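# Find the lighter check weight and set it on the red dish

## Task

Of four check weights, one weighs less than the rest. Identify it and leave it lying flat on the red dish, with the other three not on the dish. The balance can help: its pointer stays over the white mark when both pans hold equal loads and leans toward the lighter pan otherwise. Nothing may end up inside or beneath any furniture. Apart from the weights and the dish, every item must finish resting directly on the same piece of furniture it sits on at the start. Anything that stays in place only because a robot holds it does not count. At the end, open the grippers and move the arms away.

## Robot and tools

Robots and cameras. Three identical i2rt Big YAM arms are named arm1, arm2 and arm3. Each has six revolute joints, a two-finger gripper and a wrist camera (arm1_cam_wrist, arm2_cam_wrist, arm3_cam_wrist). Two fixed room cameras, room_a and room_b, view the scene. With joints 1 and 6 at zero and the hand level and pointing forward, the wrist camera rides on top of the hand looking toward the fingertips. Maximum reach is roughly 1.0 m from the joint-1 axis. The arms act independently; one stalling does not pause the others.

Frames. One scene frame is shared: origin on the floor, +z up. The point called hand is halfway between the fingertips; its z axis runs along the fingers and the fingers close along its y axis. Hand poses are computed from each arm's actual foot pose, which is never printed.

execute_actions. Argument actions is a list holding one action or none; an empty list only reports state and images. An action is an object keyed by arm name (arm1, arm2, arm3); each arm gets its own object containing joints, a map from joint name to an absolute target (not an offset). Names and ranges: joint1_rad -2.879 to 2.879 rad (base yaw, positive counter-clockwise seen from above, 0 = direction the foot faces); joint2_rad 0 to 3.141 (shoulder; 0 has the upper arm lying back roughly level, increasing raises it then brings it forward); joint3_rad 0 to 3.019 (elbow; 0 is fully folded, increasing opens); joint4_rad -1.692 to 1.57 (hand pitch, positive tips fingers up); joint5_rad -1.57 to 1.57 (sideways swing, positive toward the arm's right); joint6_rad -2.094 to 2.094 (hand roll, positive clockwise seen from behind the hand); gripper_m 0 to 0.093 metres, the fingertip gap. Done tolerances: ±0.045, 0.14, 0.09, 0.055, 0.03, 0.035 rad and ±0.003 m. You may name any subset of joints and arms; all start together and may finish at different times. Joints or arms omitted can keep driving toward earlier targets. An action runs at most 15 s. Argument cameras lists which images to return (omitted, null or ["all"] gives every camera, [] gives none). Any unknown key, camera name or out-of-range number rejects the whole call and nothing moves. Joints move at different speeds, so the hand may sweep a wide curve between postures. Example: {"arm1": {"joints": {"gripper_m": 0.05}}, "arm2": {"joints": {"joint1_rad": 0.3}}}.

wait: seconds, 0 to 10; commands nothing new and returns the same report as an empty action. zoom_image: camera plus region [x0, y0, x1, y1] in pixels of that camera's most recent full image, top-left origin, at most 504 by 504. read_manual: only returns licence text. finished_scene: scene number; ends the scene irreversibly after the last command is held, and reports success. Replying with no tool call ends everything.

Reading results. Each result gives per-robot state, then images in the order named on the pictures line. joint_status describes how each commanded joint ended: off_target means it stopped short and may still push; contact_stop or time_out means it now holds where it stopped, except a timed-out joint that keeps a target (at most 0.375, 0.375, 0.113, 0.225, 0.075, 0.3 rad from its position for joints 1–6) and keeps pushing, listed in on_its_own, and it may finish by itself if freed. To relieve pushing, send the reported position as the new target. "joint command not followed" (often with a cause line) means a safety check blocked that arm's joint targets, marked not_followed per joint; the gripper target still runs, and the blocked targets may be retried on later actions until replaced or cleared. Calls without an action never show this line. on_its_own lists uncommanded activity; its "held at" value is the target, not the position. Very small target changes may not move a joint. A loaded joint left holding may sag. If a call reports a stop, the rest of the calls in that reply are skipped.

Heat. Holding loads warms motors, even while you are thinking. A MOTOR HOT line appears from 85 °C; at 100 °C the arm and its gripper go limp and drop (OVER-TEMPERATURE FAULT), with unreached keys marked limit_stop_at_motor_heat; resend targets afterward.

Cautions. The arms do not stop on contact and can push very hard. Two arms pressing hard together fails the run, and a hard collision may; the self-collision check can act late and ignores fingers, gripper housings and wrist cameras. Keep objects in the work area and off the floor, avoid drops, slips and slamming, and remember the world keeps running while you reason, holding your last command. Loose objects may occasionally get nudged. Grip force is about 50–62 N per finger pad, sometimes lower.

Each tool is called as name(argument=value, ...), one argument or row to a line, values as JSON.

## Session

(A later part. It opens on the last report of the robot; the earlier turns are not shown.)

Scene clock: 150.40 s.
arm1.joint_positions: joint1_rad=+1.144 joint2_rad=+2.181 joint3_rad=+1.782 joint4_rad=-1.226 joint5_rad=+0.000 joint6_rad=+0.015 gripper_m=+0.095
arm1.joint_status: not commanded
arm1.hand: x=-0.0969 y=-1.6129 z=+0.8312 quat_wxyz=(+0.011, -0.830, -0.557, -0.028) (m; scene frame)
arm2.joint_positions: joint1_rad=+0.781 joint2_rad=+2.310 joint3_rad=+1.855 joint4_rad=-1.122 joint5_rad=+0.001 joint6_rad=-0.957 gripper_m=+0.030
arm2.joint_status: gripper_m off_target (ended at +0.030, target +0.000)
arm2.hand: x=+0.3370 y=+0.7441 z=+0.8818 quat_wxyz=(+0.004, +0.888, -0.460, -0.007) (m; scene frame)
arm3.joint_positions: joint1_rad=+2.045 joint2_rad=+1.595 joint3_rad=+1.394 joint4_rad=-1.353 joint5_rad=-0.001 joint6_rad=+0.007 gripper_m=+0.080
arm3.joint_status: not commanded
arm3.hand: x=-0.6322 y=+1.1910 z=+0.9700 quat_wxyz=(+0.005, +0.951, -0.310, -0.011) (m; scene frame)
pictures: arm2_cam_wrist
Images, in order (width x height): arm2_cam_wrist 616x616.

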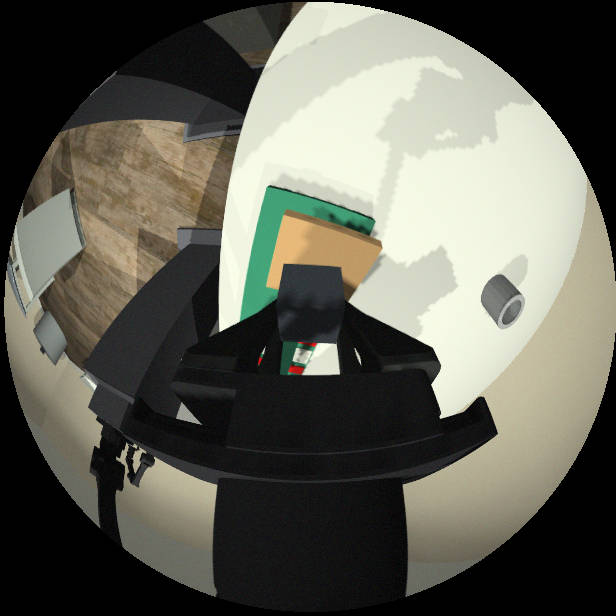

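execute_actions(
  actions=[
    {"arm2":{"joints":{"joint2_rad":1.8,"joint3_rad":1.6,"joint4_rad":-1.3}},"arm1":{"joints":{"joint2_rad":1.7,"joint3_rad":1.5,"joint4_rad":-1.3}}},
  ],
  cameras=["arm2_cam_wrist","room_a"],
)

execute_actions(
  actions=[
    {"arm2":{"joints":{"joint1_rad":-1.7,"joint6_rad":0}},"arm1":{"joints":{"joint1_rad":-1.8}}},
  ],
  cameras=["arm2_cam_wrist","arm1_cam_wrist","room_a","room_b"],
)

Scene clock: 159.47 s.
arm1.joint_positions: joint1_rad=+1.144 joint2_rad=+1.668 joint3_rad=+1.509 joint4_rad=-1.290 joint5_rad=+0.000 joint6_rad=+0.015 gripper_m=+0.095
arm1.joint_status: all done
arm1.hand: x=-0.0630 y=-1.5197 z=+1.0198 quat_wxyz=(-0.039, -0.829, -0.556, +0.044) (m; scene frame)
arm2.joint_positions: joint1_rad=+0.781 joint2_rad=+1.793 joint3_rad=+1.599 joint4_rad=-1.290 joint5_rad=+0.001 joint6_rad=-0.957 gripper_m=+0.030
arm2.joint_status: all done
arm2.hand: x=+0.3065 y=+0.6474 z=+1.0976 quat_wxyz=(-0.042, +0.887, -0.460, -0.014) (m; scene frame)
arm3.joint_positions: joint1_rad=+2.045 joint2_rad=+1.595 joint3_rad=+1.394 joint4_rad=-1.353 joint5_rad=-0.001 joint6_rad=+0.007 gripper_m=+0.080
arm3.joint_status: not commanded
arm3.hand: x=-0.6322 y=+1.1910 z=+0.9700 quat_wxyz=(+0.005, +0.951, -0.310, -0.011) (m; scene frame)
pictures: arm2_cam_wrist, room_a
Images, in order (width x height): arm2_cam_wrist 616x616, room_a 896x504.

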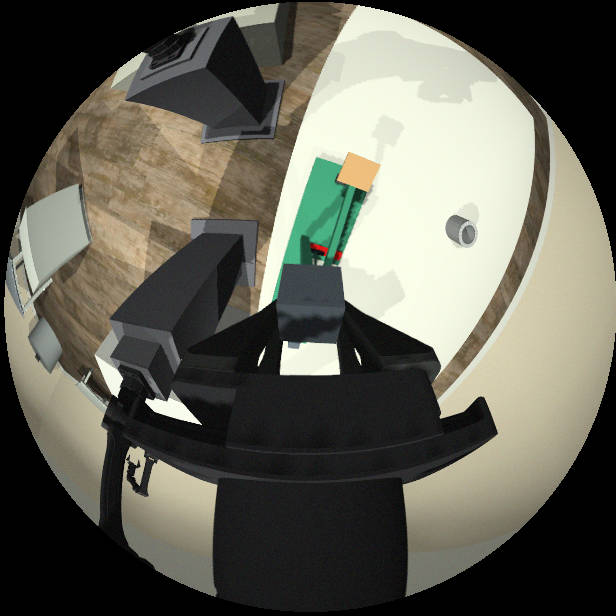

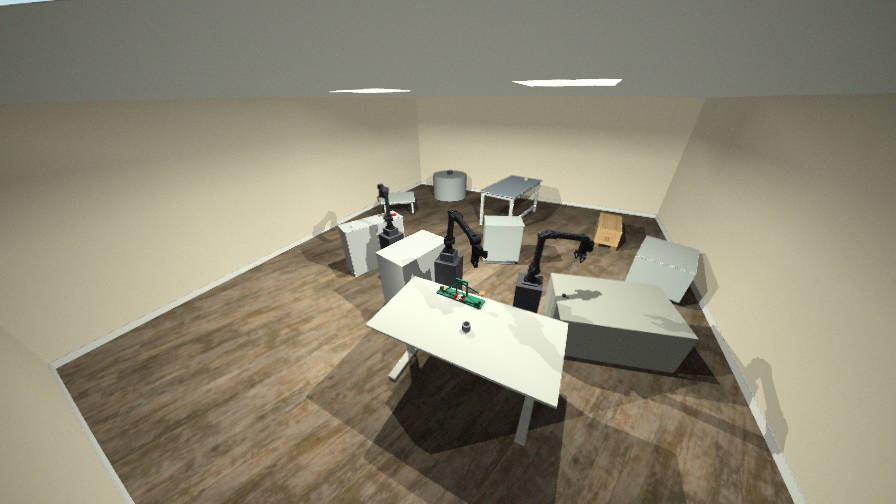

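Scene clock: 161.97 s.
arm1.joint_positions: joint1_rad=-1.765 joint2_rad=+1.682 joint3_rad=+1.508 joint4_rad=-1.291 joint5_rad=-0.003 joint6_rad=-0.021 gripper_m=+0.095
arm1.joint_status: joint1_rad not_followed (moved -2.909 of -2.944)
arm1.hand: x=+0.2078 y=-0.4955 z=+1.0145 quat_wxyz=(+0.044, -0.662, +0.747, +0.030) (m; scene frame)
arm2.joint_positions: joint1_rad=-1.685 joint2_rad=+1.796 joint3_rad=+1.599 joint4_rad=-1.289 joint5_rad=-0.004 joint6_rad=-0.004 gripper_m=+0.030
arm2.joint_status: all done
arm2.hand: x=+0.3018 y=-0.4236 z=+1.0888 quat_wxyz=(-0.027, -0.577, -0.816, +0.025) (m; scene frame)
arm3.joint_positions: joint1_rad=+2.045 joint2_rad=+1.595 joint3_rad=+1.394 joint4_rad=-1.353 joint5_rad=-0.001 joint6_rad=+0.007 gripper_m=+0.080
arm3.joint_status: not commanded
arm3.hand: x=-0.6322 y=+1.1910 z=+0.9700 quat_wxyz=(+0.005, +0.951, -0.310, -0.011) (m; scene frame)
pictures: arm1_cam_wrist, arm2_cam_wrist, room_a, room_b
joint command not followed: on one or more control steps a check withheld the commanded joint targets of the arm1 arm, and it was not sent them on those steps. On the call's last step the targets were still withheld.
cause: the commanded joint targets would bring a part of the robot too close to another arm (this arm's wrist (the part past joint 4) and the other arm's wrist (the part past joint 5)); next, command targets that bring no part of the robot closer to that arm.
Images, in order (width x height): arm1_cam_wrist 616x616, arm2_cam_wrist 616x616, room_a 896x504, room_b 896x504.

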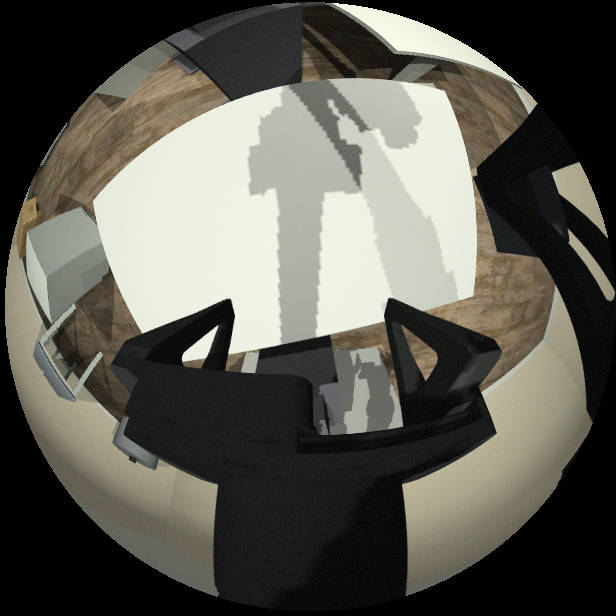

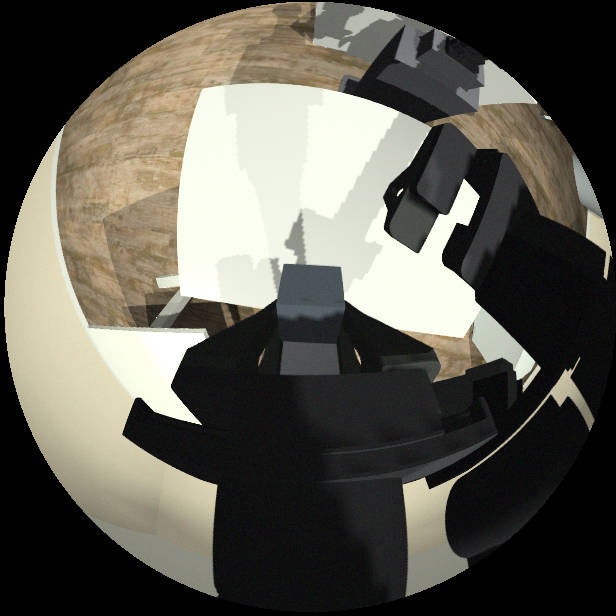

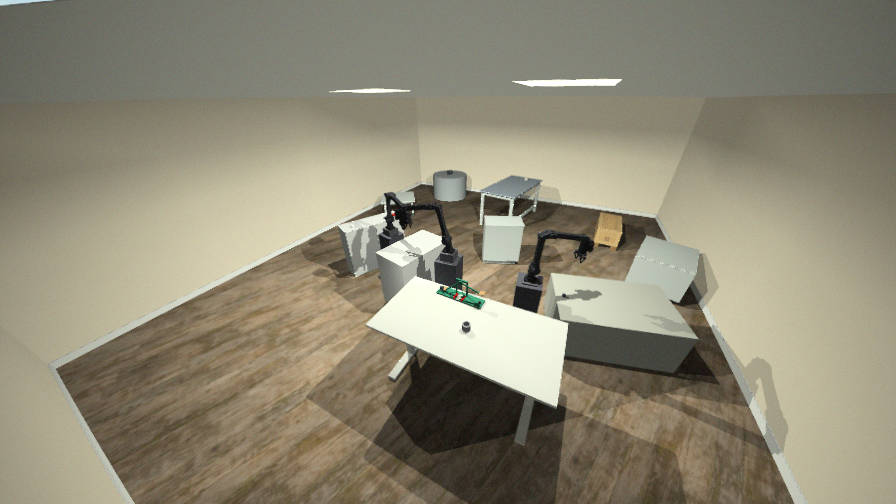

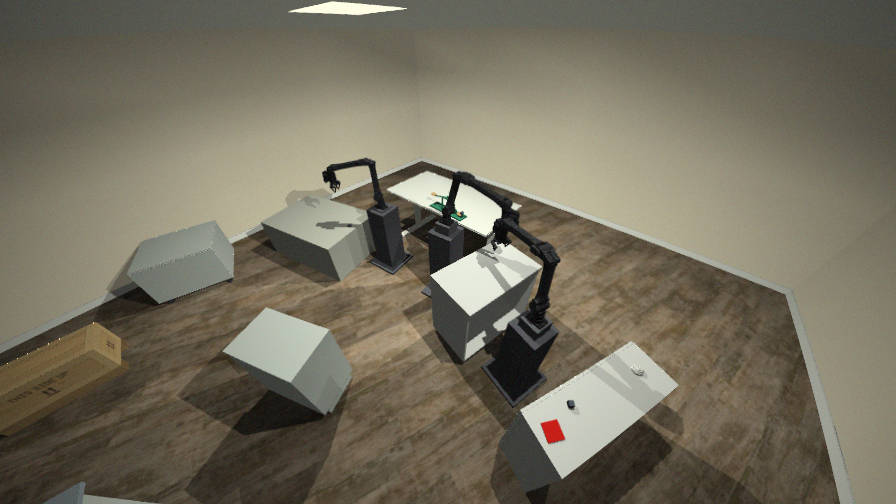

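Back arm1 off; lower arm2.

execute_actions(
  actions=[
    {"arm2":{"joints":{"joint2_rad":2.3,"joint3_rad":1.69,"joint4_rad":-0.95}},"arm1":{"joints":{"joint1_rad":-0.9}}},
  ],
  cameras=["arm2_cam_wrist"],
)

Scene clock: 164.33 s.
arm1.joint_positions: joint1_rad=-0.891 joint2_rad=+1.682 joint3_rad=+1.508 joint4_rad=-1.291 joint5_rad=-0.002 joint6_rad=-0.014 gripper_m=+0.095
arm1.joint_status: all done
arm1.hand: x=-0.2240 y=-0.6266 z=+1.0087 quat_wxyz=(+0.023, -0.915, +0.400, +0.042) (m; scene frame)
arm2.joint_positions: joint1_rad=-1.690 joint2_rad=+2.316 joint3_rad=+1.669 joint4_rad=-0.963 joint5_rad=-0.003 joint6_rad=-0.004 gripper_m=+0.030
arm2.joint_status: all done
arm2.hand: x=+0.3128 y=-0.4756 z=+0.8107 quat_wxyz=(+0.023, -0.580, -0.814, -0.011) (m; scene frame)
arm3.joint_positions: joint1_rad=+2.045 joint2_rad=+1.595 joint3_rad=+1.394 joint4_rad=-1.353 joint5_rad=-0.001 joint6_rad=+0.007 gripper_m=+0.080
arm3.joint_status: not commanded
arm3.hand: x=-0.6322 y=+1.1910 z=+0.9700 quat_wxyz=(+0.005, +0.951, -0.310, -0.011) (m; scene frame)
pictures: arm2_cam_wrist
joint command not followed: on one or more control steps a check withheld the commanded joint targets of the arm1 arm, and it was not sent them on those steps.
cause: the commanded joint targets would bring a part of the robot too close to another arm (this arm's wrist (the part past joint 4) and the other arm's wrist (the part past joint 5)); next, command targets that bring no part of the robot closer to that arm.
Images, in order (width x height): arm2_cam_wrist 616x616.

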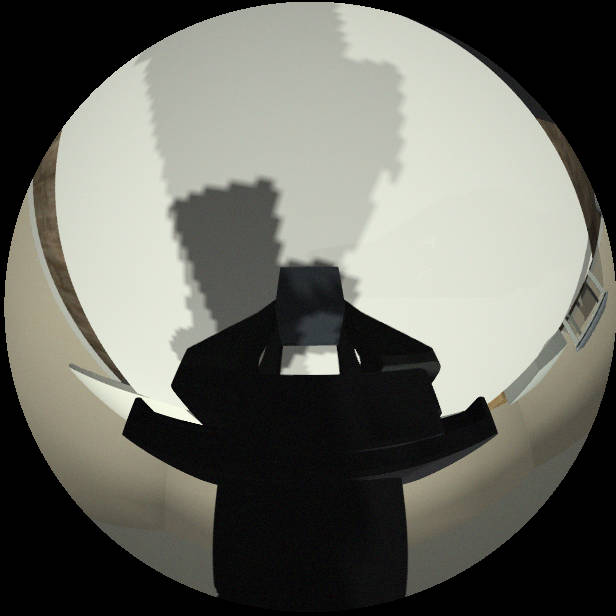

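execute_actions(
  actions=[
    {"arm2":{"joints":{"gripper_m":0.08}}},
  ],
  cameras=[],
)

execute_actions(
  actions=[
    {"arm2":{"joints":{"joint2_rad":1.8,"joint3_rad":1.6,"joint4_rad":-1.3}}},
  ],
  cameras=[],
)

execute_actions(
  actions=[
    {"arm2":{"joints":{"joint1_rad":-0.6}},"arm1":{"joints":{"joint1_rad":-1.85,"joint2_rad":1.9,"joint3_rad":1.5,"joint4_rad":-1.2}}},
  ],
  cameras=["arm1_cam_wrist","room_b"],
)

Scene clock: 166.97 s.
arm1.joint_positions: joint1_rad=-0.891 joint2_rad=+1.682 joint3_rad=+1.508 joint4_rad=-1.291 joint5_rad=-0.002 joint6_rad=-0.014 gripper_m=+0.095
arm1.joint_status: not commanded
arm1.hand: x=-0.2240 y=-0.6266 z=+1.0087 quat_wxyz=(+0.023, -0.915, +0.400, +0.042) (m; scene frame)
arm2.joint_positions: joint1_rad=-1.690 joint2_rad=+2.313 joint3_rad=+1.669 joint4_rad=-0.963 joint5_rad=-0.003 joint6_rad=-0.004 gripper_m=+0.080
arm2.joint_status: all done
arm2.hand: x=+0.3130 y=-0.4762 z=+0.8123 quat_wxyz=(+0.022, -0.580, -0.814, -0.010) (m; scene frame)
arm3.joint_positions: joint1_rad=+2.045 joint2_rad=+1.595 joint3_rad=+1.394 joint4_rad=-1.353 joint5_rad=-0.001 joint6_rad=+0.007 gripper_m=+0.080
arm3.joint_status: not commanded
arm3.hand: x=-0.6322 y=+1.1910 z=+0.9700 quat_wxyz=(+0.005, +0.951, -0.310, -0.011) (m; scene frame)
pictures: none
No camera images: the call's "cameras" was empty. Leave "cameras" out to get every camera's image.

Scene clock: 168.43 s.
arm1.joint_positions: joint1_rad=-0.891 joint2_rad=+1.682 joint3_rad=+1.508 joint4_rad=-1.291 joint5_rad=-0.002 joint6_rad=-0.014 gripper_m=+0.095
arm1.joint_status: not commanded
arm1.hand: x=-0.2240 y=-0.6266 z=+1.0087 quat_wxyz=(+0.023, -0.915, +0.400, +0.042) (m; scene frame)
arm2.joint_positions: joint1_rad=-1.690 joint2_rad=+1.788 joint3_rad=+1.597 joint4_rad=-1.288 joint5_rad=-0.003 joint6_rad=-0.004 gripper_m=+0.080
arm2.joint_status: all done
arm2.hand: x=+0.2990 y=-0.4241 z=+1.0927 quat_wxyz=(-0.030, -0.580, -0.814, +0.028) (m; scene frame)
arm3.joint_positions: joint1_rad=+2.045 joint2_rad=+1.595 joint3_rad=+1.394 joint4_rad=-1.353 joint5_rad=-0.001 joint6_rad=+0.007 gripper_m=+0.080
arm3.joint_status: not commanded
arm3.hand: x=-0.6322 y=+1.1910 z=+0.9700 quat_wxyz=(+0.005, +0.951, -0.310, -0.011) (m; scene frame)
pictures: none
No camera images: the call's "cameras" was empty. Leave "cameras" out to get every camera's image.

Scene clock: 170.13 s.
arm1.joint_positions: joint1_rad=-1.854 joint2_rad=+1.912 joint3_rad=+1.500 joint4_rad=-1.205 joint5_rad=+0.002 joint6_rad=-0.013 gripper_m=+0.095
arm1.joint_status: all done
arm1.hand: x=+0.2613 y=-0.4875 z=+0.8927 quat_wxyz=(-0.013, -0.625, +0.780, -0.020) (m; scene frame)
arm2.joint_positions: joint1_rad=-0.591 joint2_rad=+1.788 joint3_rad=+1.597 joint4_rad=-1.288 joint5_rad=-0.002 joint6_rad=-0.004 gripper_m=+0.080
arm2.joint_status: all done
arm2.hand: x=+0.6772 y=+0.0322 z=+1.0897 quat_wxyz=(-0.038, -0.069, -0.997, +0.000) (m; scene frame)
arm3.joint_positions: joint1_rad=+2.045 joint2_rad=+1.595 joint3_rad=+1.394 joint4_rad=-1.353 joint5_rad=-0.001 joint6_rad=+0.007 gripper_m=+0.080
arm3.joint_status: not commanded
arm3.hand: x=-0.6322 y=+1.1910 z=+0.9700 quat_wxyz=(+0.005, +0.951, -0.310, -0.011) (m; scene frame)
pictures: arm1_cam_wrist, room_b
Images, in order (width x height): arm1_cam_wrist 616x616, room_b 896x504.

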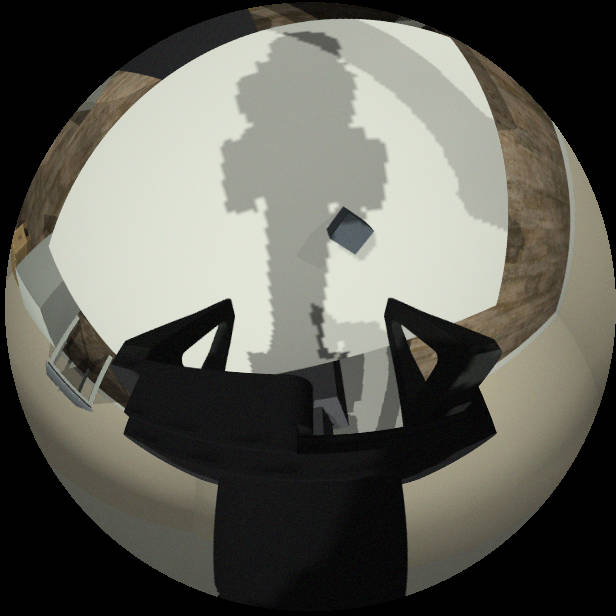

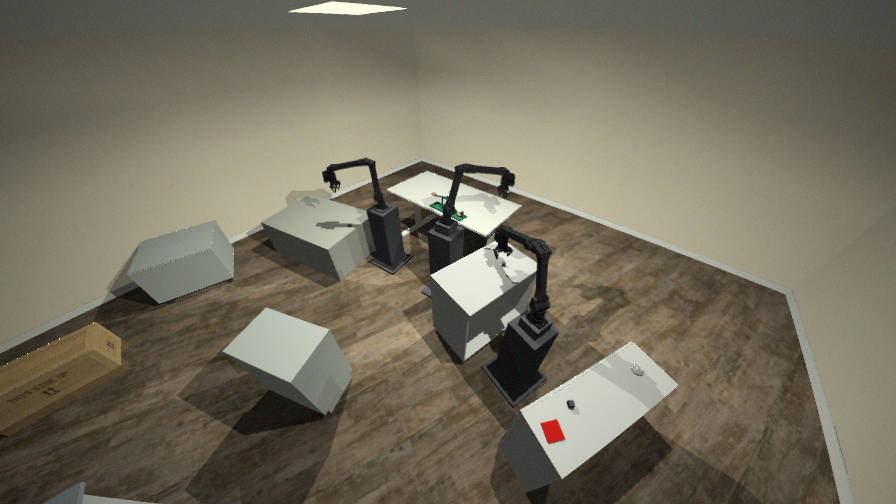

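execute_actions(
  actions=[
    {"arm1":{"joints":{"joint1_rad":-1.94,"joint2_rad":2.0,"joint3_rad":1.55,"joint4_rad":-1.15,"joint6_rad":0.65}}},
  ],
  cameras=["arm1_cam_wrist"],
)

Scene clock: 173.73 s.
arm1.joint_positions: joint1_rad=-1.949 joint2_rad=+1.974 joint3_rad=+1.509 joint4_rad=-1.163 joint5_rad=+0.001 joint6_rad=+0.634 gripper_m=+0.095
arm1.joint_status: all done
arm1.hand: x=+0.3145 y=-0.4932 z=+0.8632 quat_wxyz=(-0.010, -0.300, +0.953, -0.026) (m; scene frame)
arm2.joint_positions: joint1_rad=-0.591 joint2_rad=+1.788 joint3_rad=+1.597 joint4_rad=-1.288 joint5_rad=-0.002 joint6_rad=-0.004 gripper_m=+0.080
arm2.joint_status: not commanded
arm2.hand: x=+0.6772 y=+0.0322 z=+1.0897 quat_wxyz=(-0.038, -0.069, -0.997, +0.000) (m; scene frame)
arm3.joint_positions: joint1_rad=+2.045 joint2_rad=+1.595 joint3_rad=+1.394 joint4_rad=-1.353 joint5_rad=-0.001 joint6_rad=+0.007 gripper_m=+0.080
arm3.joint_status: not commanded
arm3.hand: x=-0.6322 y=+1.1910 z=+0.9700 quat_wxyz=(+0.005, +0.951, -0.310, -0.011) (m; scene frame)
pictures: arm1_cam_wrist
Images, in order (width x height): arm1_cam_wrist 616x616.

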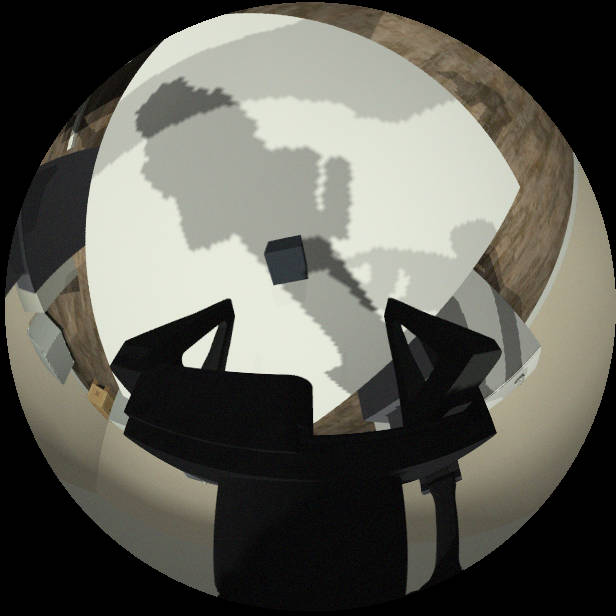

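execute_actions(
  actions=[
    {"arm1":{"joints":{"joint1_rad":-1.92,"joint2_rad":2.07,"joint3_rad":1.51,"joint4_rad":-1.05,"joint6_rad":0.75}}},
  ],
  cameras=["arm1_cam_wrist"],
)

Scene clock: 178.77 s.
arm1.joint_positions: joint1_rad=-1.924 joint2_rad=+2.046 joint3_rad=+1.509 joint4_rad=-1.064 joint5_rad=+0.001 joint6_rad=+0.734 gripper_m=+0.095
arm1.joint_status: all done
arm1.hand: x=+0.3067 y=-0.4736 z=+0.8226 quat_wxyz=(-0.001, -0.265, +0.964, -0.015) (m; scene frame)
arm2.joint_positions: joint1_rad=-0.591 joint2_rad=+1.788 joint3_rad=+1.597 joint4_rad=-1.288 joint5_rad=-0.002 joint6_rad=-0.004 gripper_m=+0.080
arm2.joint_status: not commanded
arm2.hand: x=+0.6772 y=+0.0322 z=+1.0897 quat_wxyz=(-0.038, -0.069, -0.997, +0.000) (m; scene frame)
arm3.joint_positions: joint1_rad=+2.045 joint2_rad=+1.595 joint3_rad=+1.394 joint4_rad=-1.353 joint5_rad=-0.001 joint6_rad=+0.007 gripper_m=+0.080
arm3.joint_status: not commanded
arm3.hand: x=-0.6322 y=+1.1910 z=+0.9700 quat_wxyz=(+0.005, +0.951, -0.310, -0.011) (m; scene frame)
pictures: arm1_cam_wrist
Images, in order (width x height): arm1_cam_wrist 616x616.

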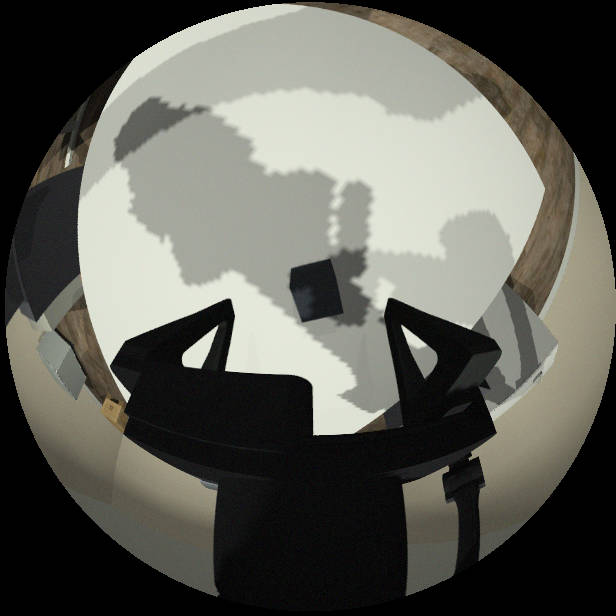

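execute_actions(
  actions=[
    {"arm1":{"joints":{"joint2_rad":2.1,"joint4_rad":-1.08,"joint6_rad":0.87}}},
  ],
  cameras=[],
)

execute_actions(
  actions=[
    {"arm1":{"joints":{"gripper_m":0.0}}},
  ],
  cameras=["arm1_cam_wrist"],
)

Scene clock: 180.87 s.
arm1.joint_positions: joint1_rad=-1.924 joint2_rad=+2.061 joint3_rad=+1.509 joint4_rad=-1.067 joint5_rad=+0.001 joint6_rad=+0.854 gripper_m=+0.095
arm1.joint_status: all done
arm1.hand: x=+0.3059 y=-0.4764 z=+0.8141 quat_wxyz=(-0.005, -0.206, +0.978, -0.023) (m; scene frame)
arm2.joint_positions: joint1_rad=-0.591 joint2_rad=+1.788 joint3_rad=+1.597 joint4_rad=-1.288 joint5_rad=-0.002 joint6_rad=-0.004 gripper_m=+0.080
arm2.joint_status: not commanded
arm2.hand: x=+0.6772 y=+0.0322 z=+1.0897 quat_wxyz=(-0.038, -0.069, -0.997, +0.000) (m; scene frame)
arm3.joint_positions: joint1_rad=+2.045 joint2_rad=+1.595 joint3_rad=+1.394 joint4_rad=-1.353 joint5_rad=-0.001 joint6_rad=+0.007 gripper_m=+0.080
arm3.joint_status: not commanded
arm3.hand: x=-0.6322 y=+1.1910 z=+0.9700 quat_wxyz=(+0.005, +0.951, -0.310, -0.011) (m; scene frame)
pictures: none
No camera images: the call's "cameras" was empty. Leave "cameras" out to get every camera's image.

Scene clock: 181.60 s.
arm1.joint_positions: joint1_rad=-1.924 joint2_rad=+2.061 joint3_rad=+1.509 joint4_rad=-1.067 joint5_rad=+0.001 joint6_rad=+0.854 gripper_m=+0.001
arm1.joint_status: all done
arm1.hand: x=+0.3059 y=-0.4764 z=+0.8141 quat_wxyz=(-0.005, -0.206, +0.978, -0.023) (m; scene frame)
arm2.joint_positions: joint1_rad=-0.591 joint2_rad=+1.788 joint3_rad=+1.597 joint4_rad=-1.288 joint5_rad=-0.002 joint6_rad=-0.004 gripper_m=+0.080
arm2.joint_status: not commanded
arm2.hand: x=+0.6772 y=+0.0322 z=+1.0897 quat_wxyz=(-0.038, -0.069, -0.997, +0.000) (m; scene frame)
arm3.joint_positions: joint1_rad=+2.045 joint2_rad=+1.595 joint3_rad=+1.394 joint4_rad=-1.353 joint5_rad=-0.001 joint6_rad=+0.007 gripper_m=+0.080
arm3.joint_status: not commanded
arm3.hand: x=-0.6322 y=+1.1910 z=+0.9700 quat_wxyz=(+0.005, +0.951, -0.310, -0.011) (m; scene frame)
pictures: arm1_cam_wrist
Images, in order (width x height): arm1_cam_wrist 616x616.

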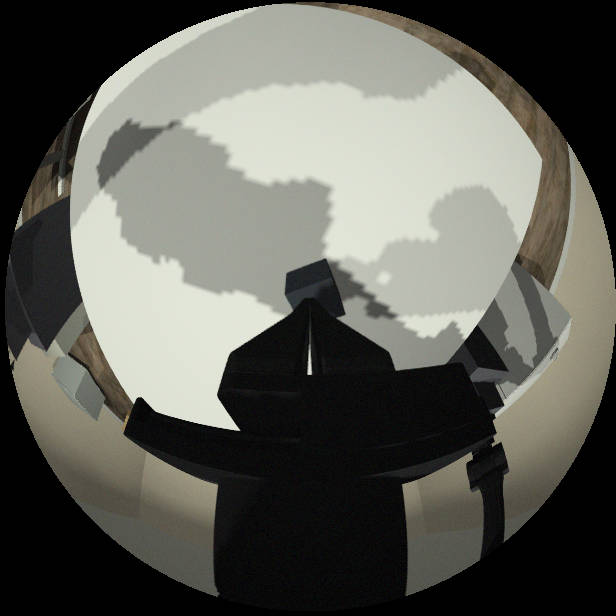

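execute_actions(
  actions=[
    {"arm1":{"joints":{"gripper_m":0.09}}},
  ],
  cameras=[],
)

execute_actions(
  actions=[
    {"arm1":{"joints":{"joint1_rad":-1.95,"joint2_rad":2.14,"joint3_rad":1.57,"joint4_rad":-1.02,"joint6_rad":0.7}}},
  ],
  cameras=["arm1_cam_wrist"],
)

Scene clock: 184.23 s.
arm1.joint_positions: joint1_rad=-1.924 joint2_rad=+2.061 joint3_rad=+1.509 joint4_rad=-1.067 joint5_rad=+0.001 joint6_rad=+0.855 gripper_m=+0.090
arm1.joint_status: all done
arm1.hand: x=+0.3059 y=-0.4764 z=+0.8141 quat_wxyz=(-0.005, -0.206, +0.978, -0.023) (m; scene frame)
arm2.joint_positions: joint1_rad=-0.591 joint2_rad=+1.788 joint3_rad=+1.597 joint4_rad=-1.288 joint5_rad=-0.002 joint6_rad=-0.004 gripper_m=+0.080
arm2.joint_status: not commanded
arm2.hand: x=+0.6772 y=+0.0322 z=+1.0897 quat_wxyz=(-0.038, -0.069, -0.997, +0.000) (m; scene frame)
arm3.joint_positions: joint1_rad=+2.045 joint2_rad=+1.595 joint3_rad=+1.394 joint4_rad=-1.353 joint5_rad=-0.001 joint6_rad=+0.007 gripper_m=+0.080
arm3.joint_status: not commanded
arm3.hand: x=-0.6322 y=+1.1910 z=+0.9700 quat_wxyz=(+0.005, +0.951, -0.310, -0.011) (m; scene frame)
pictures: none
No camera images: the call's "cameras" was empty. Leave "cameras" out to get every camera's image.

Scene clock: 185.37 s.
arm1.joint_positions: joint1_rad=-1.945 joint2_rad=+2.108 joint3_rad=+1.522 joint4_rad=-1.034 joint5_rad=+0.001 joint6_rad=+0.717 gripper_m=+0.090
arm1.joint_status: all done
arm1.hand: x=+0.3197 y=-0.4741 z=+0.7916 quat_wxyz=(-0.007, -0.263, +0.965, -0.023) (m; scene frame)
arm2.joint_positions: joint1_rad=-0.591 joint2_rad=+1.788 joint3_rad=+1.597 joint4_rad=-1.288 joint5_rad=-0.002 joint6_rad=-0.004 gripper_m=+0.080
arm2.joint_status: not commanded
arm2.hand: x=+0.6772 y=+0.0322 z=+1.0897 quat_wxyz=(-0.038, -0.069, -0.997, +0.000) (m; scene frame)
arm3.joint_positions: joint1_rad=+2.045 joint2_rad=+1.595 joint3_rad=+1.394 joint4_rad=-1.353 joint5_rad=-0.001 joint6_rad=+0.007 gripper_m=+0.080
arm3.joint_status: not commanded
arm3.hand: x=-0.6322 y=+1.1910 z=+0.9700 quat_wxyz=(+0.005, +0.951, -0.310, -0.011) (m; scene frame)
pictures: arm1_cam_wrist
Images, in order (width x height): arm1_cam_wrist 616x616.

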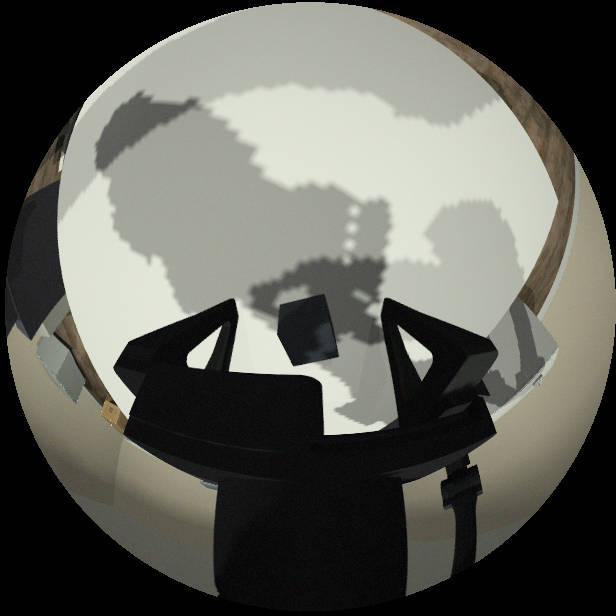

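execute_actions(
  actions=[
    {"arm1":{"joints":{"gripper_m":0.0}}},
  ],
  cameras=[],
)

execute_actions(
  actions=[
    {"arm1":{"joints":{"joint2_rad":1.7,"joint3_rad":1.5,"joint4_rad":-1.3,"joint6_rad":0}}},
  ],
  cameras=[],
)

execute_actions(
  actions=[
    {"arm1":{"joints":{"joint1_rad":0.9}}},
  ],
  cameras=["arm1_cam_wrist","room_b"],
)

Scene clock: 187.40 s.
arm1.joint_positions: joint1_rad=-1.945 joint2_rad=+2.108 joint3_rad=+1.522 joint4_rad=-1.033 joint5_rad=+0.000 joint6_rad=+0.715 gripper_m=+0.030
arm1.joint_status: gripper_m off_target (ended at +0.030, target +0.000)
arm1.hand: x=+0.3198 y=-0.4737 z=+0.7917 quat_wxyz=(-0.007, -0.263, +0.964, -0.023) (m; scene frame)
arm2.joint_positions: joint1_rad=-0.591 joint2_rad=+1.788 joint3_rad=+1.597 joint4_rad=-1.288 joint5_rad=-0.002 joint6_rad=-0.004 gripper_m=+0.080
arm2.joint_status: not commanded
arm2.hand: x=+0.6772 y=+0.0322 z=+1.0897 quat_wxyz=(-0.038, -0.069, -0.997, +0.000) (m; scene frame)
arm3.joint_positions: joint1_rad=+2.045 joint2_rad=+1.595 joint3_rad=+1.394 joint4_rad=-1.353 joint5_rad=-0.001 joint6_rad=+0.007 gripper_m=+0.080
arm3.joint_status: not commanded
arm3.hand: x=-0.6322 y=+1.1910 z=+0.9700 quat_wxyz=(+0.005, +0.951, -0.310, -0.011) (m; scene frame)
pictures: none
No camera images: the call's "cameras" was empty. Leave "cameras" out to get every camera's image.

Scene clock: 189.07 s.
arm1.joint_positions: joint1_rad=-1.945 joint2_rad=+1.678 joint3_rad=+1.482 joint4_rad=-1.287 joint5_rad=+0.000 joint6_rad=+0.017 gripper_m=+0.030
arm1.joint_status: all done
arm1.hand: x=+0.2995 y=-0.5249 z=+1.0079 quat_wxyz=(+0.041, -0.577, +0.815, +0.021) (m; scene frame)
arm2.joint_positions: joint1_rad=-0.591 joint2_rad=+1.788 joint3_rad=+1.597 joint4_rad=-1.288 joint5_rad=-0.002 joint6_rad=-0.004 gripper_m=+0.080
arm2.joint_status: not commanded
arm2.hand: x=+0.6772 y=+0.0322 z=+1.0897 quat_wxyz=(-0.038, -0.069, -0.997, +0.000) (m; scene frame)
arm3.joint_positions: joint1_rad=+2.045 joint2_rad=+1.595 joint3_rad=+1.394 joint4_rad=-1.353 joint5_rad=-0.001 joint6_rad=+0.007 gripper_m=+0.080
arm3.joint_status: not commanded
arm3.hand: x=-0.6322 y=+1.1910 z=+0.9700 quat_wxyz=(+0.005, +0.951, -0.310, -0.011) (m; scene frame)
pictures: none
No camera images: the call's "cameras" was empty. Leave "cameras" out to get every camera's image.

Scene clock: 191.57 s.
arm1.joint_positions: joint1_rad=+0.909 joint2_rad=+1.686 joint3_rad=+1.482 joint4_rad=-1.287 joint5_rad=-0.002 joint6_rad=+0.015 gripper_m=+0.030
arm1.joint_status: all done
arm1.hand: x=-0.1690 y=-1.4552 z=+0.9988 quat_wxyz=(-0.023, -0.890, -0.455, +0.029) (m; scene frame)
arm2.joint_positions: joint1_rad=-0.591 joint2_rad=+1.788 joint3_rad=+1.597 joint4_rad=-1.288 joint5_rad=-0.002 joint6_rad=-0.004 gripper_m=+0.080
arm2.joint_status: not commanded
arm2.hand: x=+0.6772 y=+0.0322 z=+1.0897 quat_wxyz=(-0.038, -0.069, -0.997, +0.000) (m; scene frame)
arm3.joint_positions: joint1_rad=+2.045 joint2_rad=+1.595 joint3_rad=+1.394 joint4_rad=-1.353 joint5_rad=-0.001 joint6_rad=+0.007 gripper_m=+0.080
arm3.joint_status: not commanded
arm3.hand: x=-0.6322 y=+1.1910 z=+0.9700 quat_wxyz=(+0.005, +0.951, -0.310, -0.011) (m; scene frame)
pictures: arm1_cam_wrist, room_b
Images, in order (width x height): arm1_cam_wrist 616x616, room_b 896x504.

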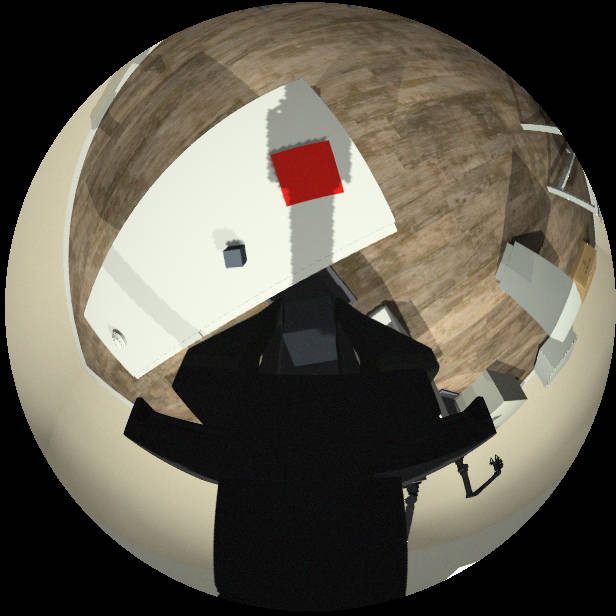

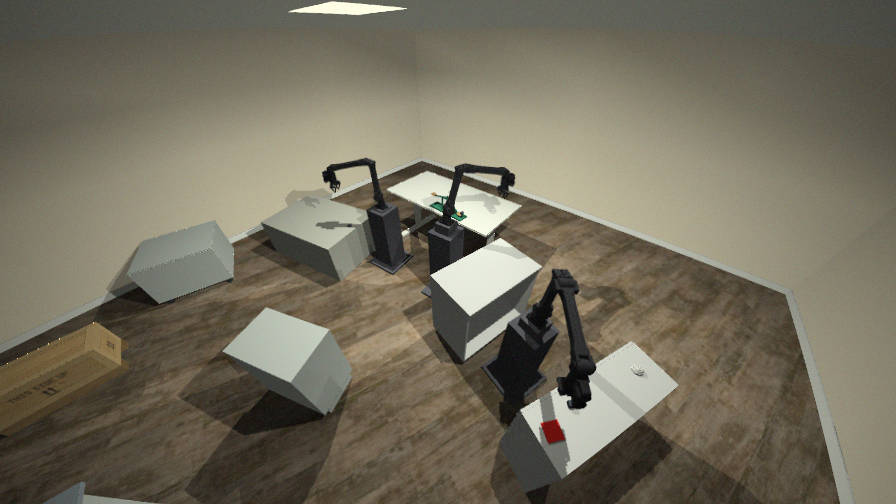

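Aligned; extend.

execute_actions(
  actions=[
    {"arm1":{"joints":{"joint2_rad":2.3,"joint3_rad":2.1,"joint4_rad":-1.37}}},
  ],
  cameras=["arm1_cam_wrist","room_b"],
)

Scene clock: 194.23 s.
arm1.joint_positions: joint1_rad=+0.909 joint2_rad=+2.297 joint3_rad=+2.048 joint4_rad=-1.362 joint5_rad=-0.002 joint6_rad=+0.015 gripper_m=+0.030
arm1.joint_status: all done
arm1.hand: x=-0.2574 y=-1.5849 z=+0.8495 quat_wxyz=(+0.005, -0.890, -0.456, -0.024) (m; scene frame)
arm2.joint_positions: joint1_rad=-0.591 joint2_rad=+1.788 joint3_rad=+1.597 joint4_rad=-1.288 joint5_rad=-0.002 joint6_rad=-0.004 gripper_m=+0.080
arm2.joint_status: not commanded
arm2.hand: x=+0.6772 y=+0.0322 z=+1.0897 quat_wxyz=(-0.038, -0.069, -0.997, +0.000) (m; scene frame)
arm3.joint_positions: joint1_rad=+2.045 joint2_rad=+1.595 joint3_rad=+1.394 joint4_rad=-1.353 joint5_rad=-0.001 joint6_rad=+0.007 gripper_m=+0.080
arm3.joint_status: not commanded
arm3.hand: x=-0.6322 y=+1.1910 z=+0.9700 quat_wxyz=(+0.005, +0.951, -0.310, -0.011) (m; scene frame)
pictures: arm1_cam_wrist, room_b
Images, in order (width x height): arm1_cam_wrist 616x616, room_b 896x504.

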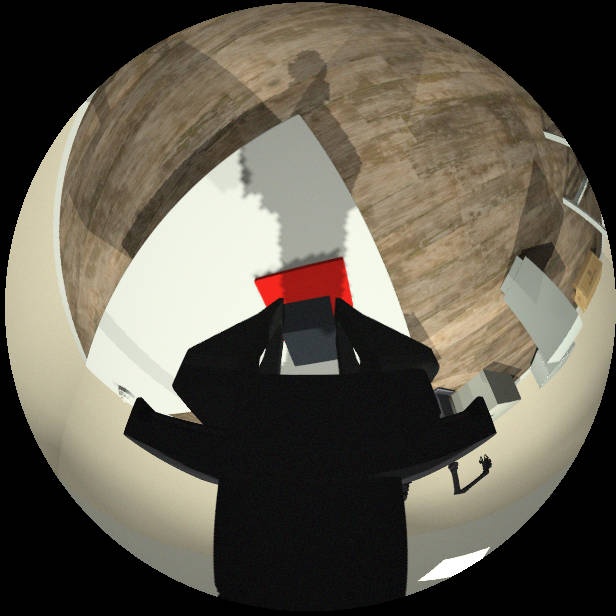

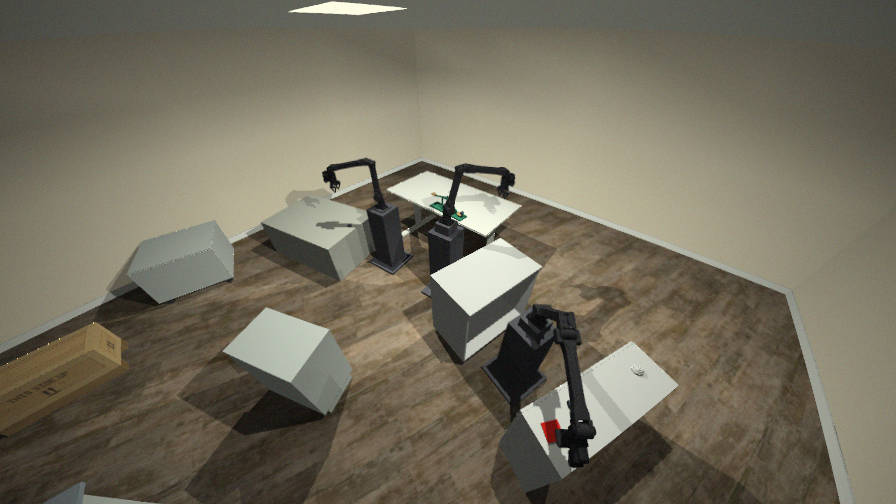

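execute_actions(
  actions=[
    {"arm1":{"joints":{"joint2_rad":2.41,"joint3_rad":2.2,"joint4_rad":-1.34}}},
  ],
  cameras=["arm1_cam_wrist","room_b"],
)

Scene clock: 196.03 s.
arm1.joint_positions: joint1_rad=+0.909 joint2_rad=+2.378 joint3_rad=+2.151 joint4_rad=-1.348 joint5_rad=-0.002 joint6_rad=+0.015 gripper_m=+0.030
arm1.joint_status: all done
arm1.hand: x=-0.2738 y=-1.6088 z=+0.8325 quat_wxyz=(-0.004, -0.890, -0.456, -0.008) (m; scene frame)
arm2.joint_positions: joint1_rad=-0.591 joint2_rad=+1.788 joint3_rad=+1.597 joint4_rad=-1.288 joint5_rad=-0.002 joint6_rad=-0.004 gripper_m=+0.080
arm2.joint_status: not commanded
arm2.hand: x=+0.6772 y=+0.0322 z=+1.0897 quat_wxyz=(-0.038, -0.069, -0.997, +0.000) (m; scene frame)
arm3.joint_positions: joint1_rad=+2.045 joint2_rad=+1.595 joint3_rad=+1.394 joint4_rad=-1.353 joint5_rad=-0.001 joint6_rad=+0.007 gripper_m=+0.080
arm3.joint_status: not commanded
arm3.hand: x=-0.6322 y=+1.1910 z=+0.9700 quat_wxyz=(+0.005, +0.951, -0.310, -0.011) (m; scene frame)
pictures: arm1_cam_wrist, room_b
Images, in order (width x height): arm1_cam_wrist 616x616, room_b 896x504.

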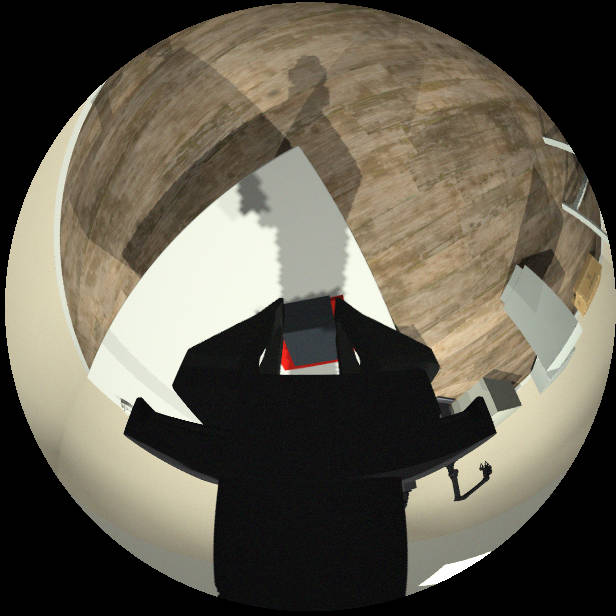

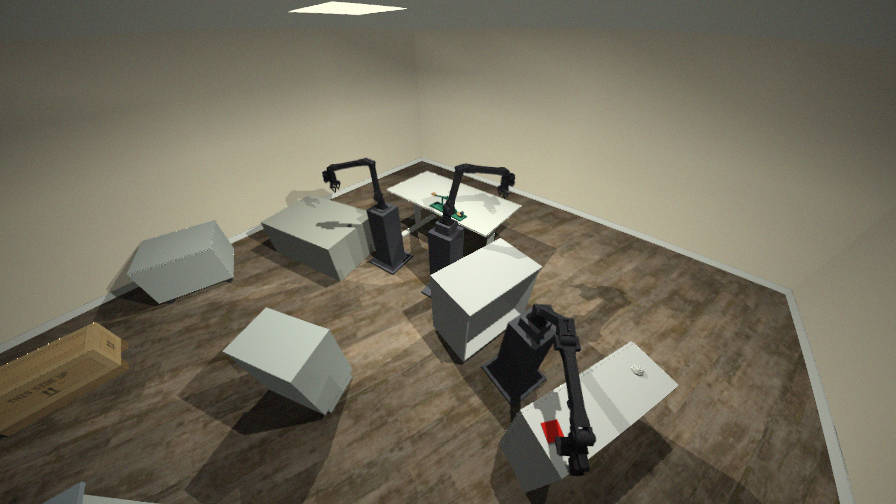

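Looks centred. Lower.

execute_actions(
  actions=[
    {"arm1":{"joints":{"joint2_rad":2.44,"joint3_rad":2.13,"joint4_rad":-1.3}}},
  ],
  cameras=["arm1_cam_wrist"],
)

Scene clock: 197.63 s.
arm1.joint_positions: joint1_rad=+0.909 joint2_rad=+2.405 joint3_rad=+2.134 joint4_rad=-1.314 joint5_rad=-0.002 joint6_rad=+0.015 gripper_m=+0.030
arm1.joint_status: all done
arm1.hand: x=-0.2728 y=-1.6079 z=+0.8073 quat_wxyz=(-0.001, -0.890, -0.456, -0.013) (m; scene frame)
arm2.joint_positions: joint1_rad=-0.591 joint2_rad=+1.788 joint3_rad=+1.597 joint4_rad=-1.288 joint5_rad=-0.002 joint6_rad=-0.004 gripper_m=+0.080
arm2.joint_status: not commanded
arm2.hand: x=+0.6772 y=+0.0322 z=+1.0897 quat_wxyz=(-0.038, -0.069, -0.997, +0.000) (m; scene frame)
arm3.joint_positions: joint1_rad=+2.045 joint2_rad=+1.595 joint3_rad=+1.394 joint4_rad=-1.353 joint5_rad=-0.001 joint6_rad=+0.007 gripper_m=+0.080
arm3.joint_status: not commanded
arm3.hand: x=-0.6322 y=+1.1910 z=+0.9700 quat_wxyz=(+0.005, +0.951, -0.310, -0.011) (m; scene frame)
pictures: arm1_cam_wrist
Images, in order (width x height): arm1_cam_wrist 616x616.

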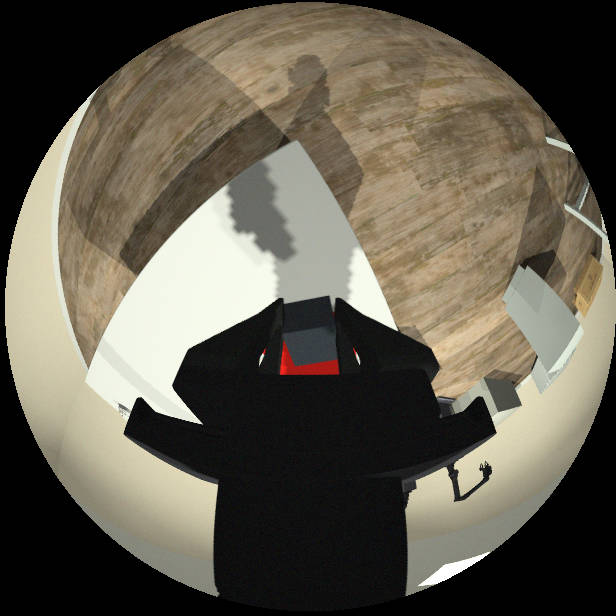

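execute_actions(
  actions=[
    {"arm1":{"joints":{"joint2_rad":2.38,"joint3_rad":2.05,"joint4_rad":-1.27}}},
  ],
  cameras=["arm1_cam_wrist"],
)

execute_actions(
  actions=[
    {"arm1":{"joints":{"gripper_m":0.07}}},
  ],
  cameras=["arm1_cam_wrist"],
)

execute_actions(
  actions=[
    {"arm1":{"joints":{"joint2_rad":1.8,"joint3_rad":1.7,"joint4_rad":-1.3}}},
  ],
  cameras=["arm1_cam_wrist","room_b"],
)

Scene clock: 200.17 s.
arm1.joint_positions: joint1_rad=+0.909 joint2_rad=+2.402 joint3_rad=+2.053 joint4_rad=-1.281 joint5_rad=+0.000 joint6_rad=+0.014 gripper_m=+0.030
arm1.joint_status: all done
arm1.hand: x=-0.2609 y=-1.5907 z=+0.7801 quat_wxyz=(+0.010, -0.889, -0.456, -0.032) (m; scene frame)
arm2.joint_positions: joint1_rad=-0.591 joint2_rad=+1.788 joint3_rad=+1.597 joint4_rad=-1.288 joint5_rad=-0.002 joint6_rad=-0.004 gripper_m=+0.080
arm2.joint_status: not commanded
arm2.hand: x=+0.6772 y=+0.0322 z=+1.0897 quat_wxyz=(-0.038, -0.069, -0.997, +0.000) (m; scene frame)
arm3.joint_positions: joint1_rad=+2.045 joint2_rad=+1.595 joint3_rad=+1.394 joint4_rad=-1.353 joint5_rad=-0.001 joint6_rad=+0.007 gripper_m=+0.080
arm3.joint_status: not commanded
arm3.hand: x=-0.6322 y=+1.1910 z=+0.9700 quat_wxyz=(+0.005, +0.951, -0.310, -0.011) (m; scene frame)
pictures: arm1_cam_wrist
Images, in order (width x height): arm1_cam_wrist 616x616.

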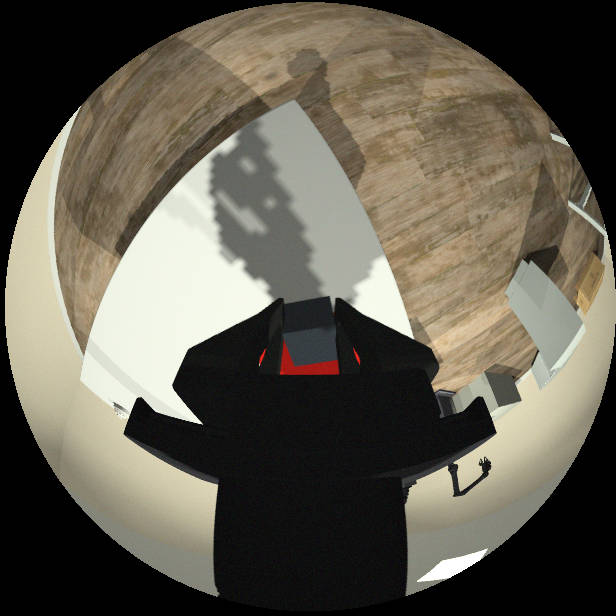

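Scene clock: 200.83 s.
arm1.joint_positions: joint1_rad=+0.909 joint2_rad=+2.402 joint3_rad=+2.053 joint4_rad=-1.281 joint5_rad=+0.000 joint6_rad=+0.014 gripper_m=+0.070
arm1.joint_status: all done
arm1.hand: x=-0.2609 y=-1.5907 z=+0.7803 quat_wxyz=(+0.010, -0.890, -0.456, -0.032) (m; scene frame)
arm2.joint_positions: joint1_rad=-0.591 joint2_rad=+1.788 joint3_rad=+1.597 joint4_rad=-1.288 joint5_rad=-0.002 joint6_rad=-0.004 gripper_m=+0.080
arm2.joint_status: not commanded
arm2.hand: x=+0.6772 y=+0.0322 z=+1.0897 quat_wxyz=(-0.038, -0.069, -0.997, +0.000) (m; scene frame)
arm3.joint_positions: joint1_rad=+2.045 joint2_rad=+1.595 joint3_rad=+1.394 joint4_rad=-1.353 joint5_rad=-0.001 joint6_rad=+0.007 gripper_m=+0.080
arm3.joint_status: not commanded
arm3.hand: x=-0.6322 y=+1.1910 z=+0.9700 quat_wxyz=(+0.005, +0.951, -0.310, -0.011) (m; scene frame)
pictures: arm1_cam_wrist
Images, in order (width x height): arm1_cam_wrist 616x616.

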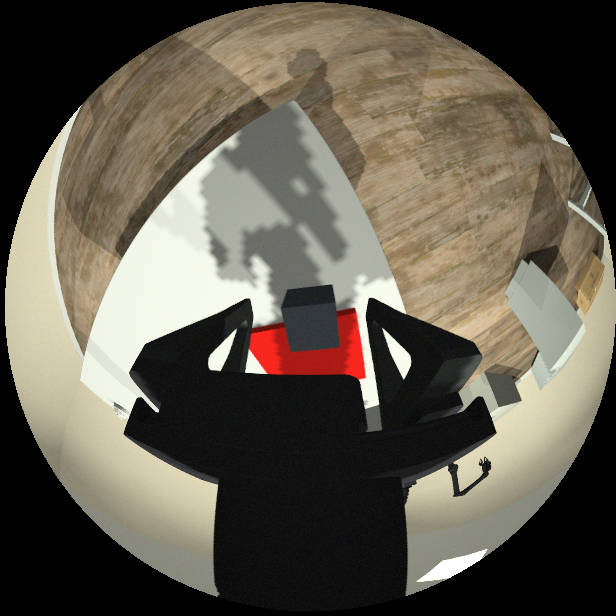

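Scene clock: 202.37 s.
arm1.joint_positions: joint1_rad=+0.909 joint2_rad=+1.768 joint3_rad=+1.707 joint4_rad=-1.290 joint5_rad=+0.000 joint6_rad=+0.014 gripper_m=+0.070
arm1.joint_status: all done
arm1.hand: x=-0.2109 y=-1.5133 z=+1.0468 quat_wxyz=(-0.055, -0.885, -0.453, +0.091) (m; scene frame)
arm2.joint_positions: joint1_rad=-0.591 joint2_rad=+1.788 joint3_rad=+1.597 joint4_rad=-1.288 joint5_rad=-0.002 joint6_rad=-0.004 gripper_m=+0.080
arm2.joint_status: not commanded
arm2.hand: x=+0.6772 y=+0.0322 z=+1.0897 quat_wxyz=(-0.038, -0.069, -0.997, +0.000) (m; scene frame)
arm3.joint_positions: joint1_rad=+2.045 joint2_rad=+1.595 joint3_rad=+1.394 joint4_rad=-1.353 joint5_rad=-0.001 joint6_rad=+0.007 gripper_m=+0.080
arm3.joint_status: not commanded
arm3.hand: x=-0.6322 y=+1.1910 z=+0.9700 quat_wxyz=(+0.005, +0.951, -0.310, -0.011) (m; scene frame)
pictures: arm1_cam_wrist, room_b
Images, in order (width x height): arm1_cam_wrist 616x616, room_b 896x504.

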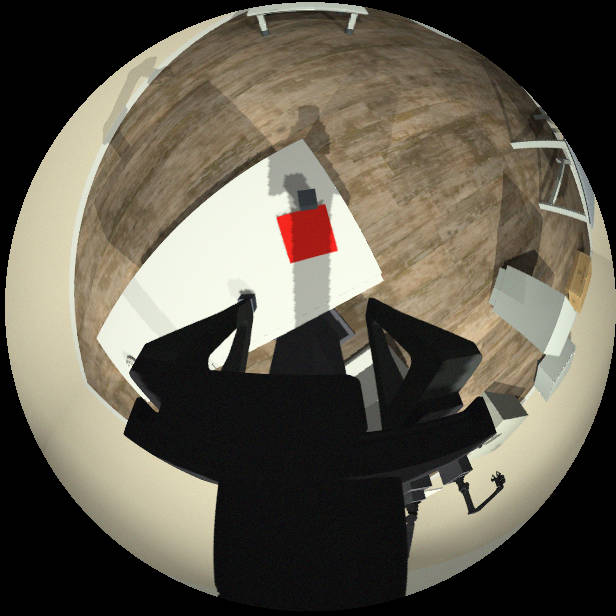

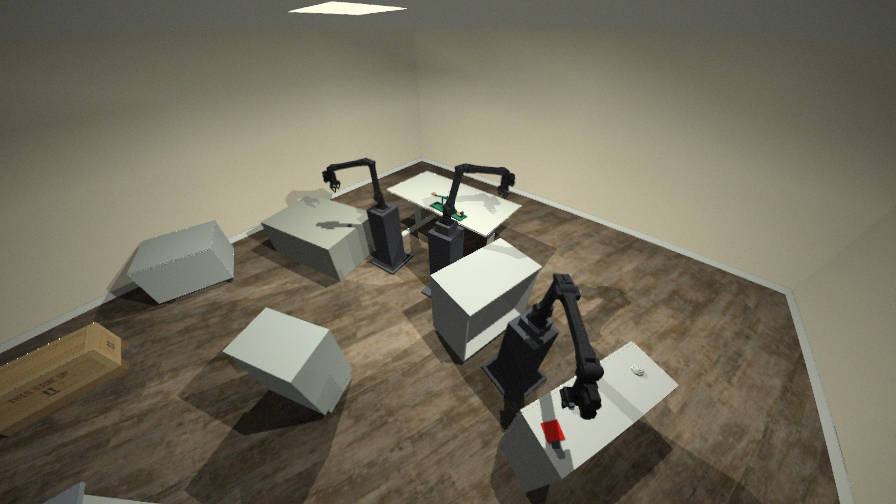

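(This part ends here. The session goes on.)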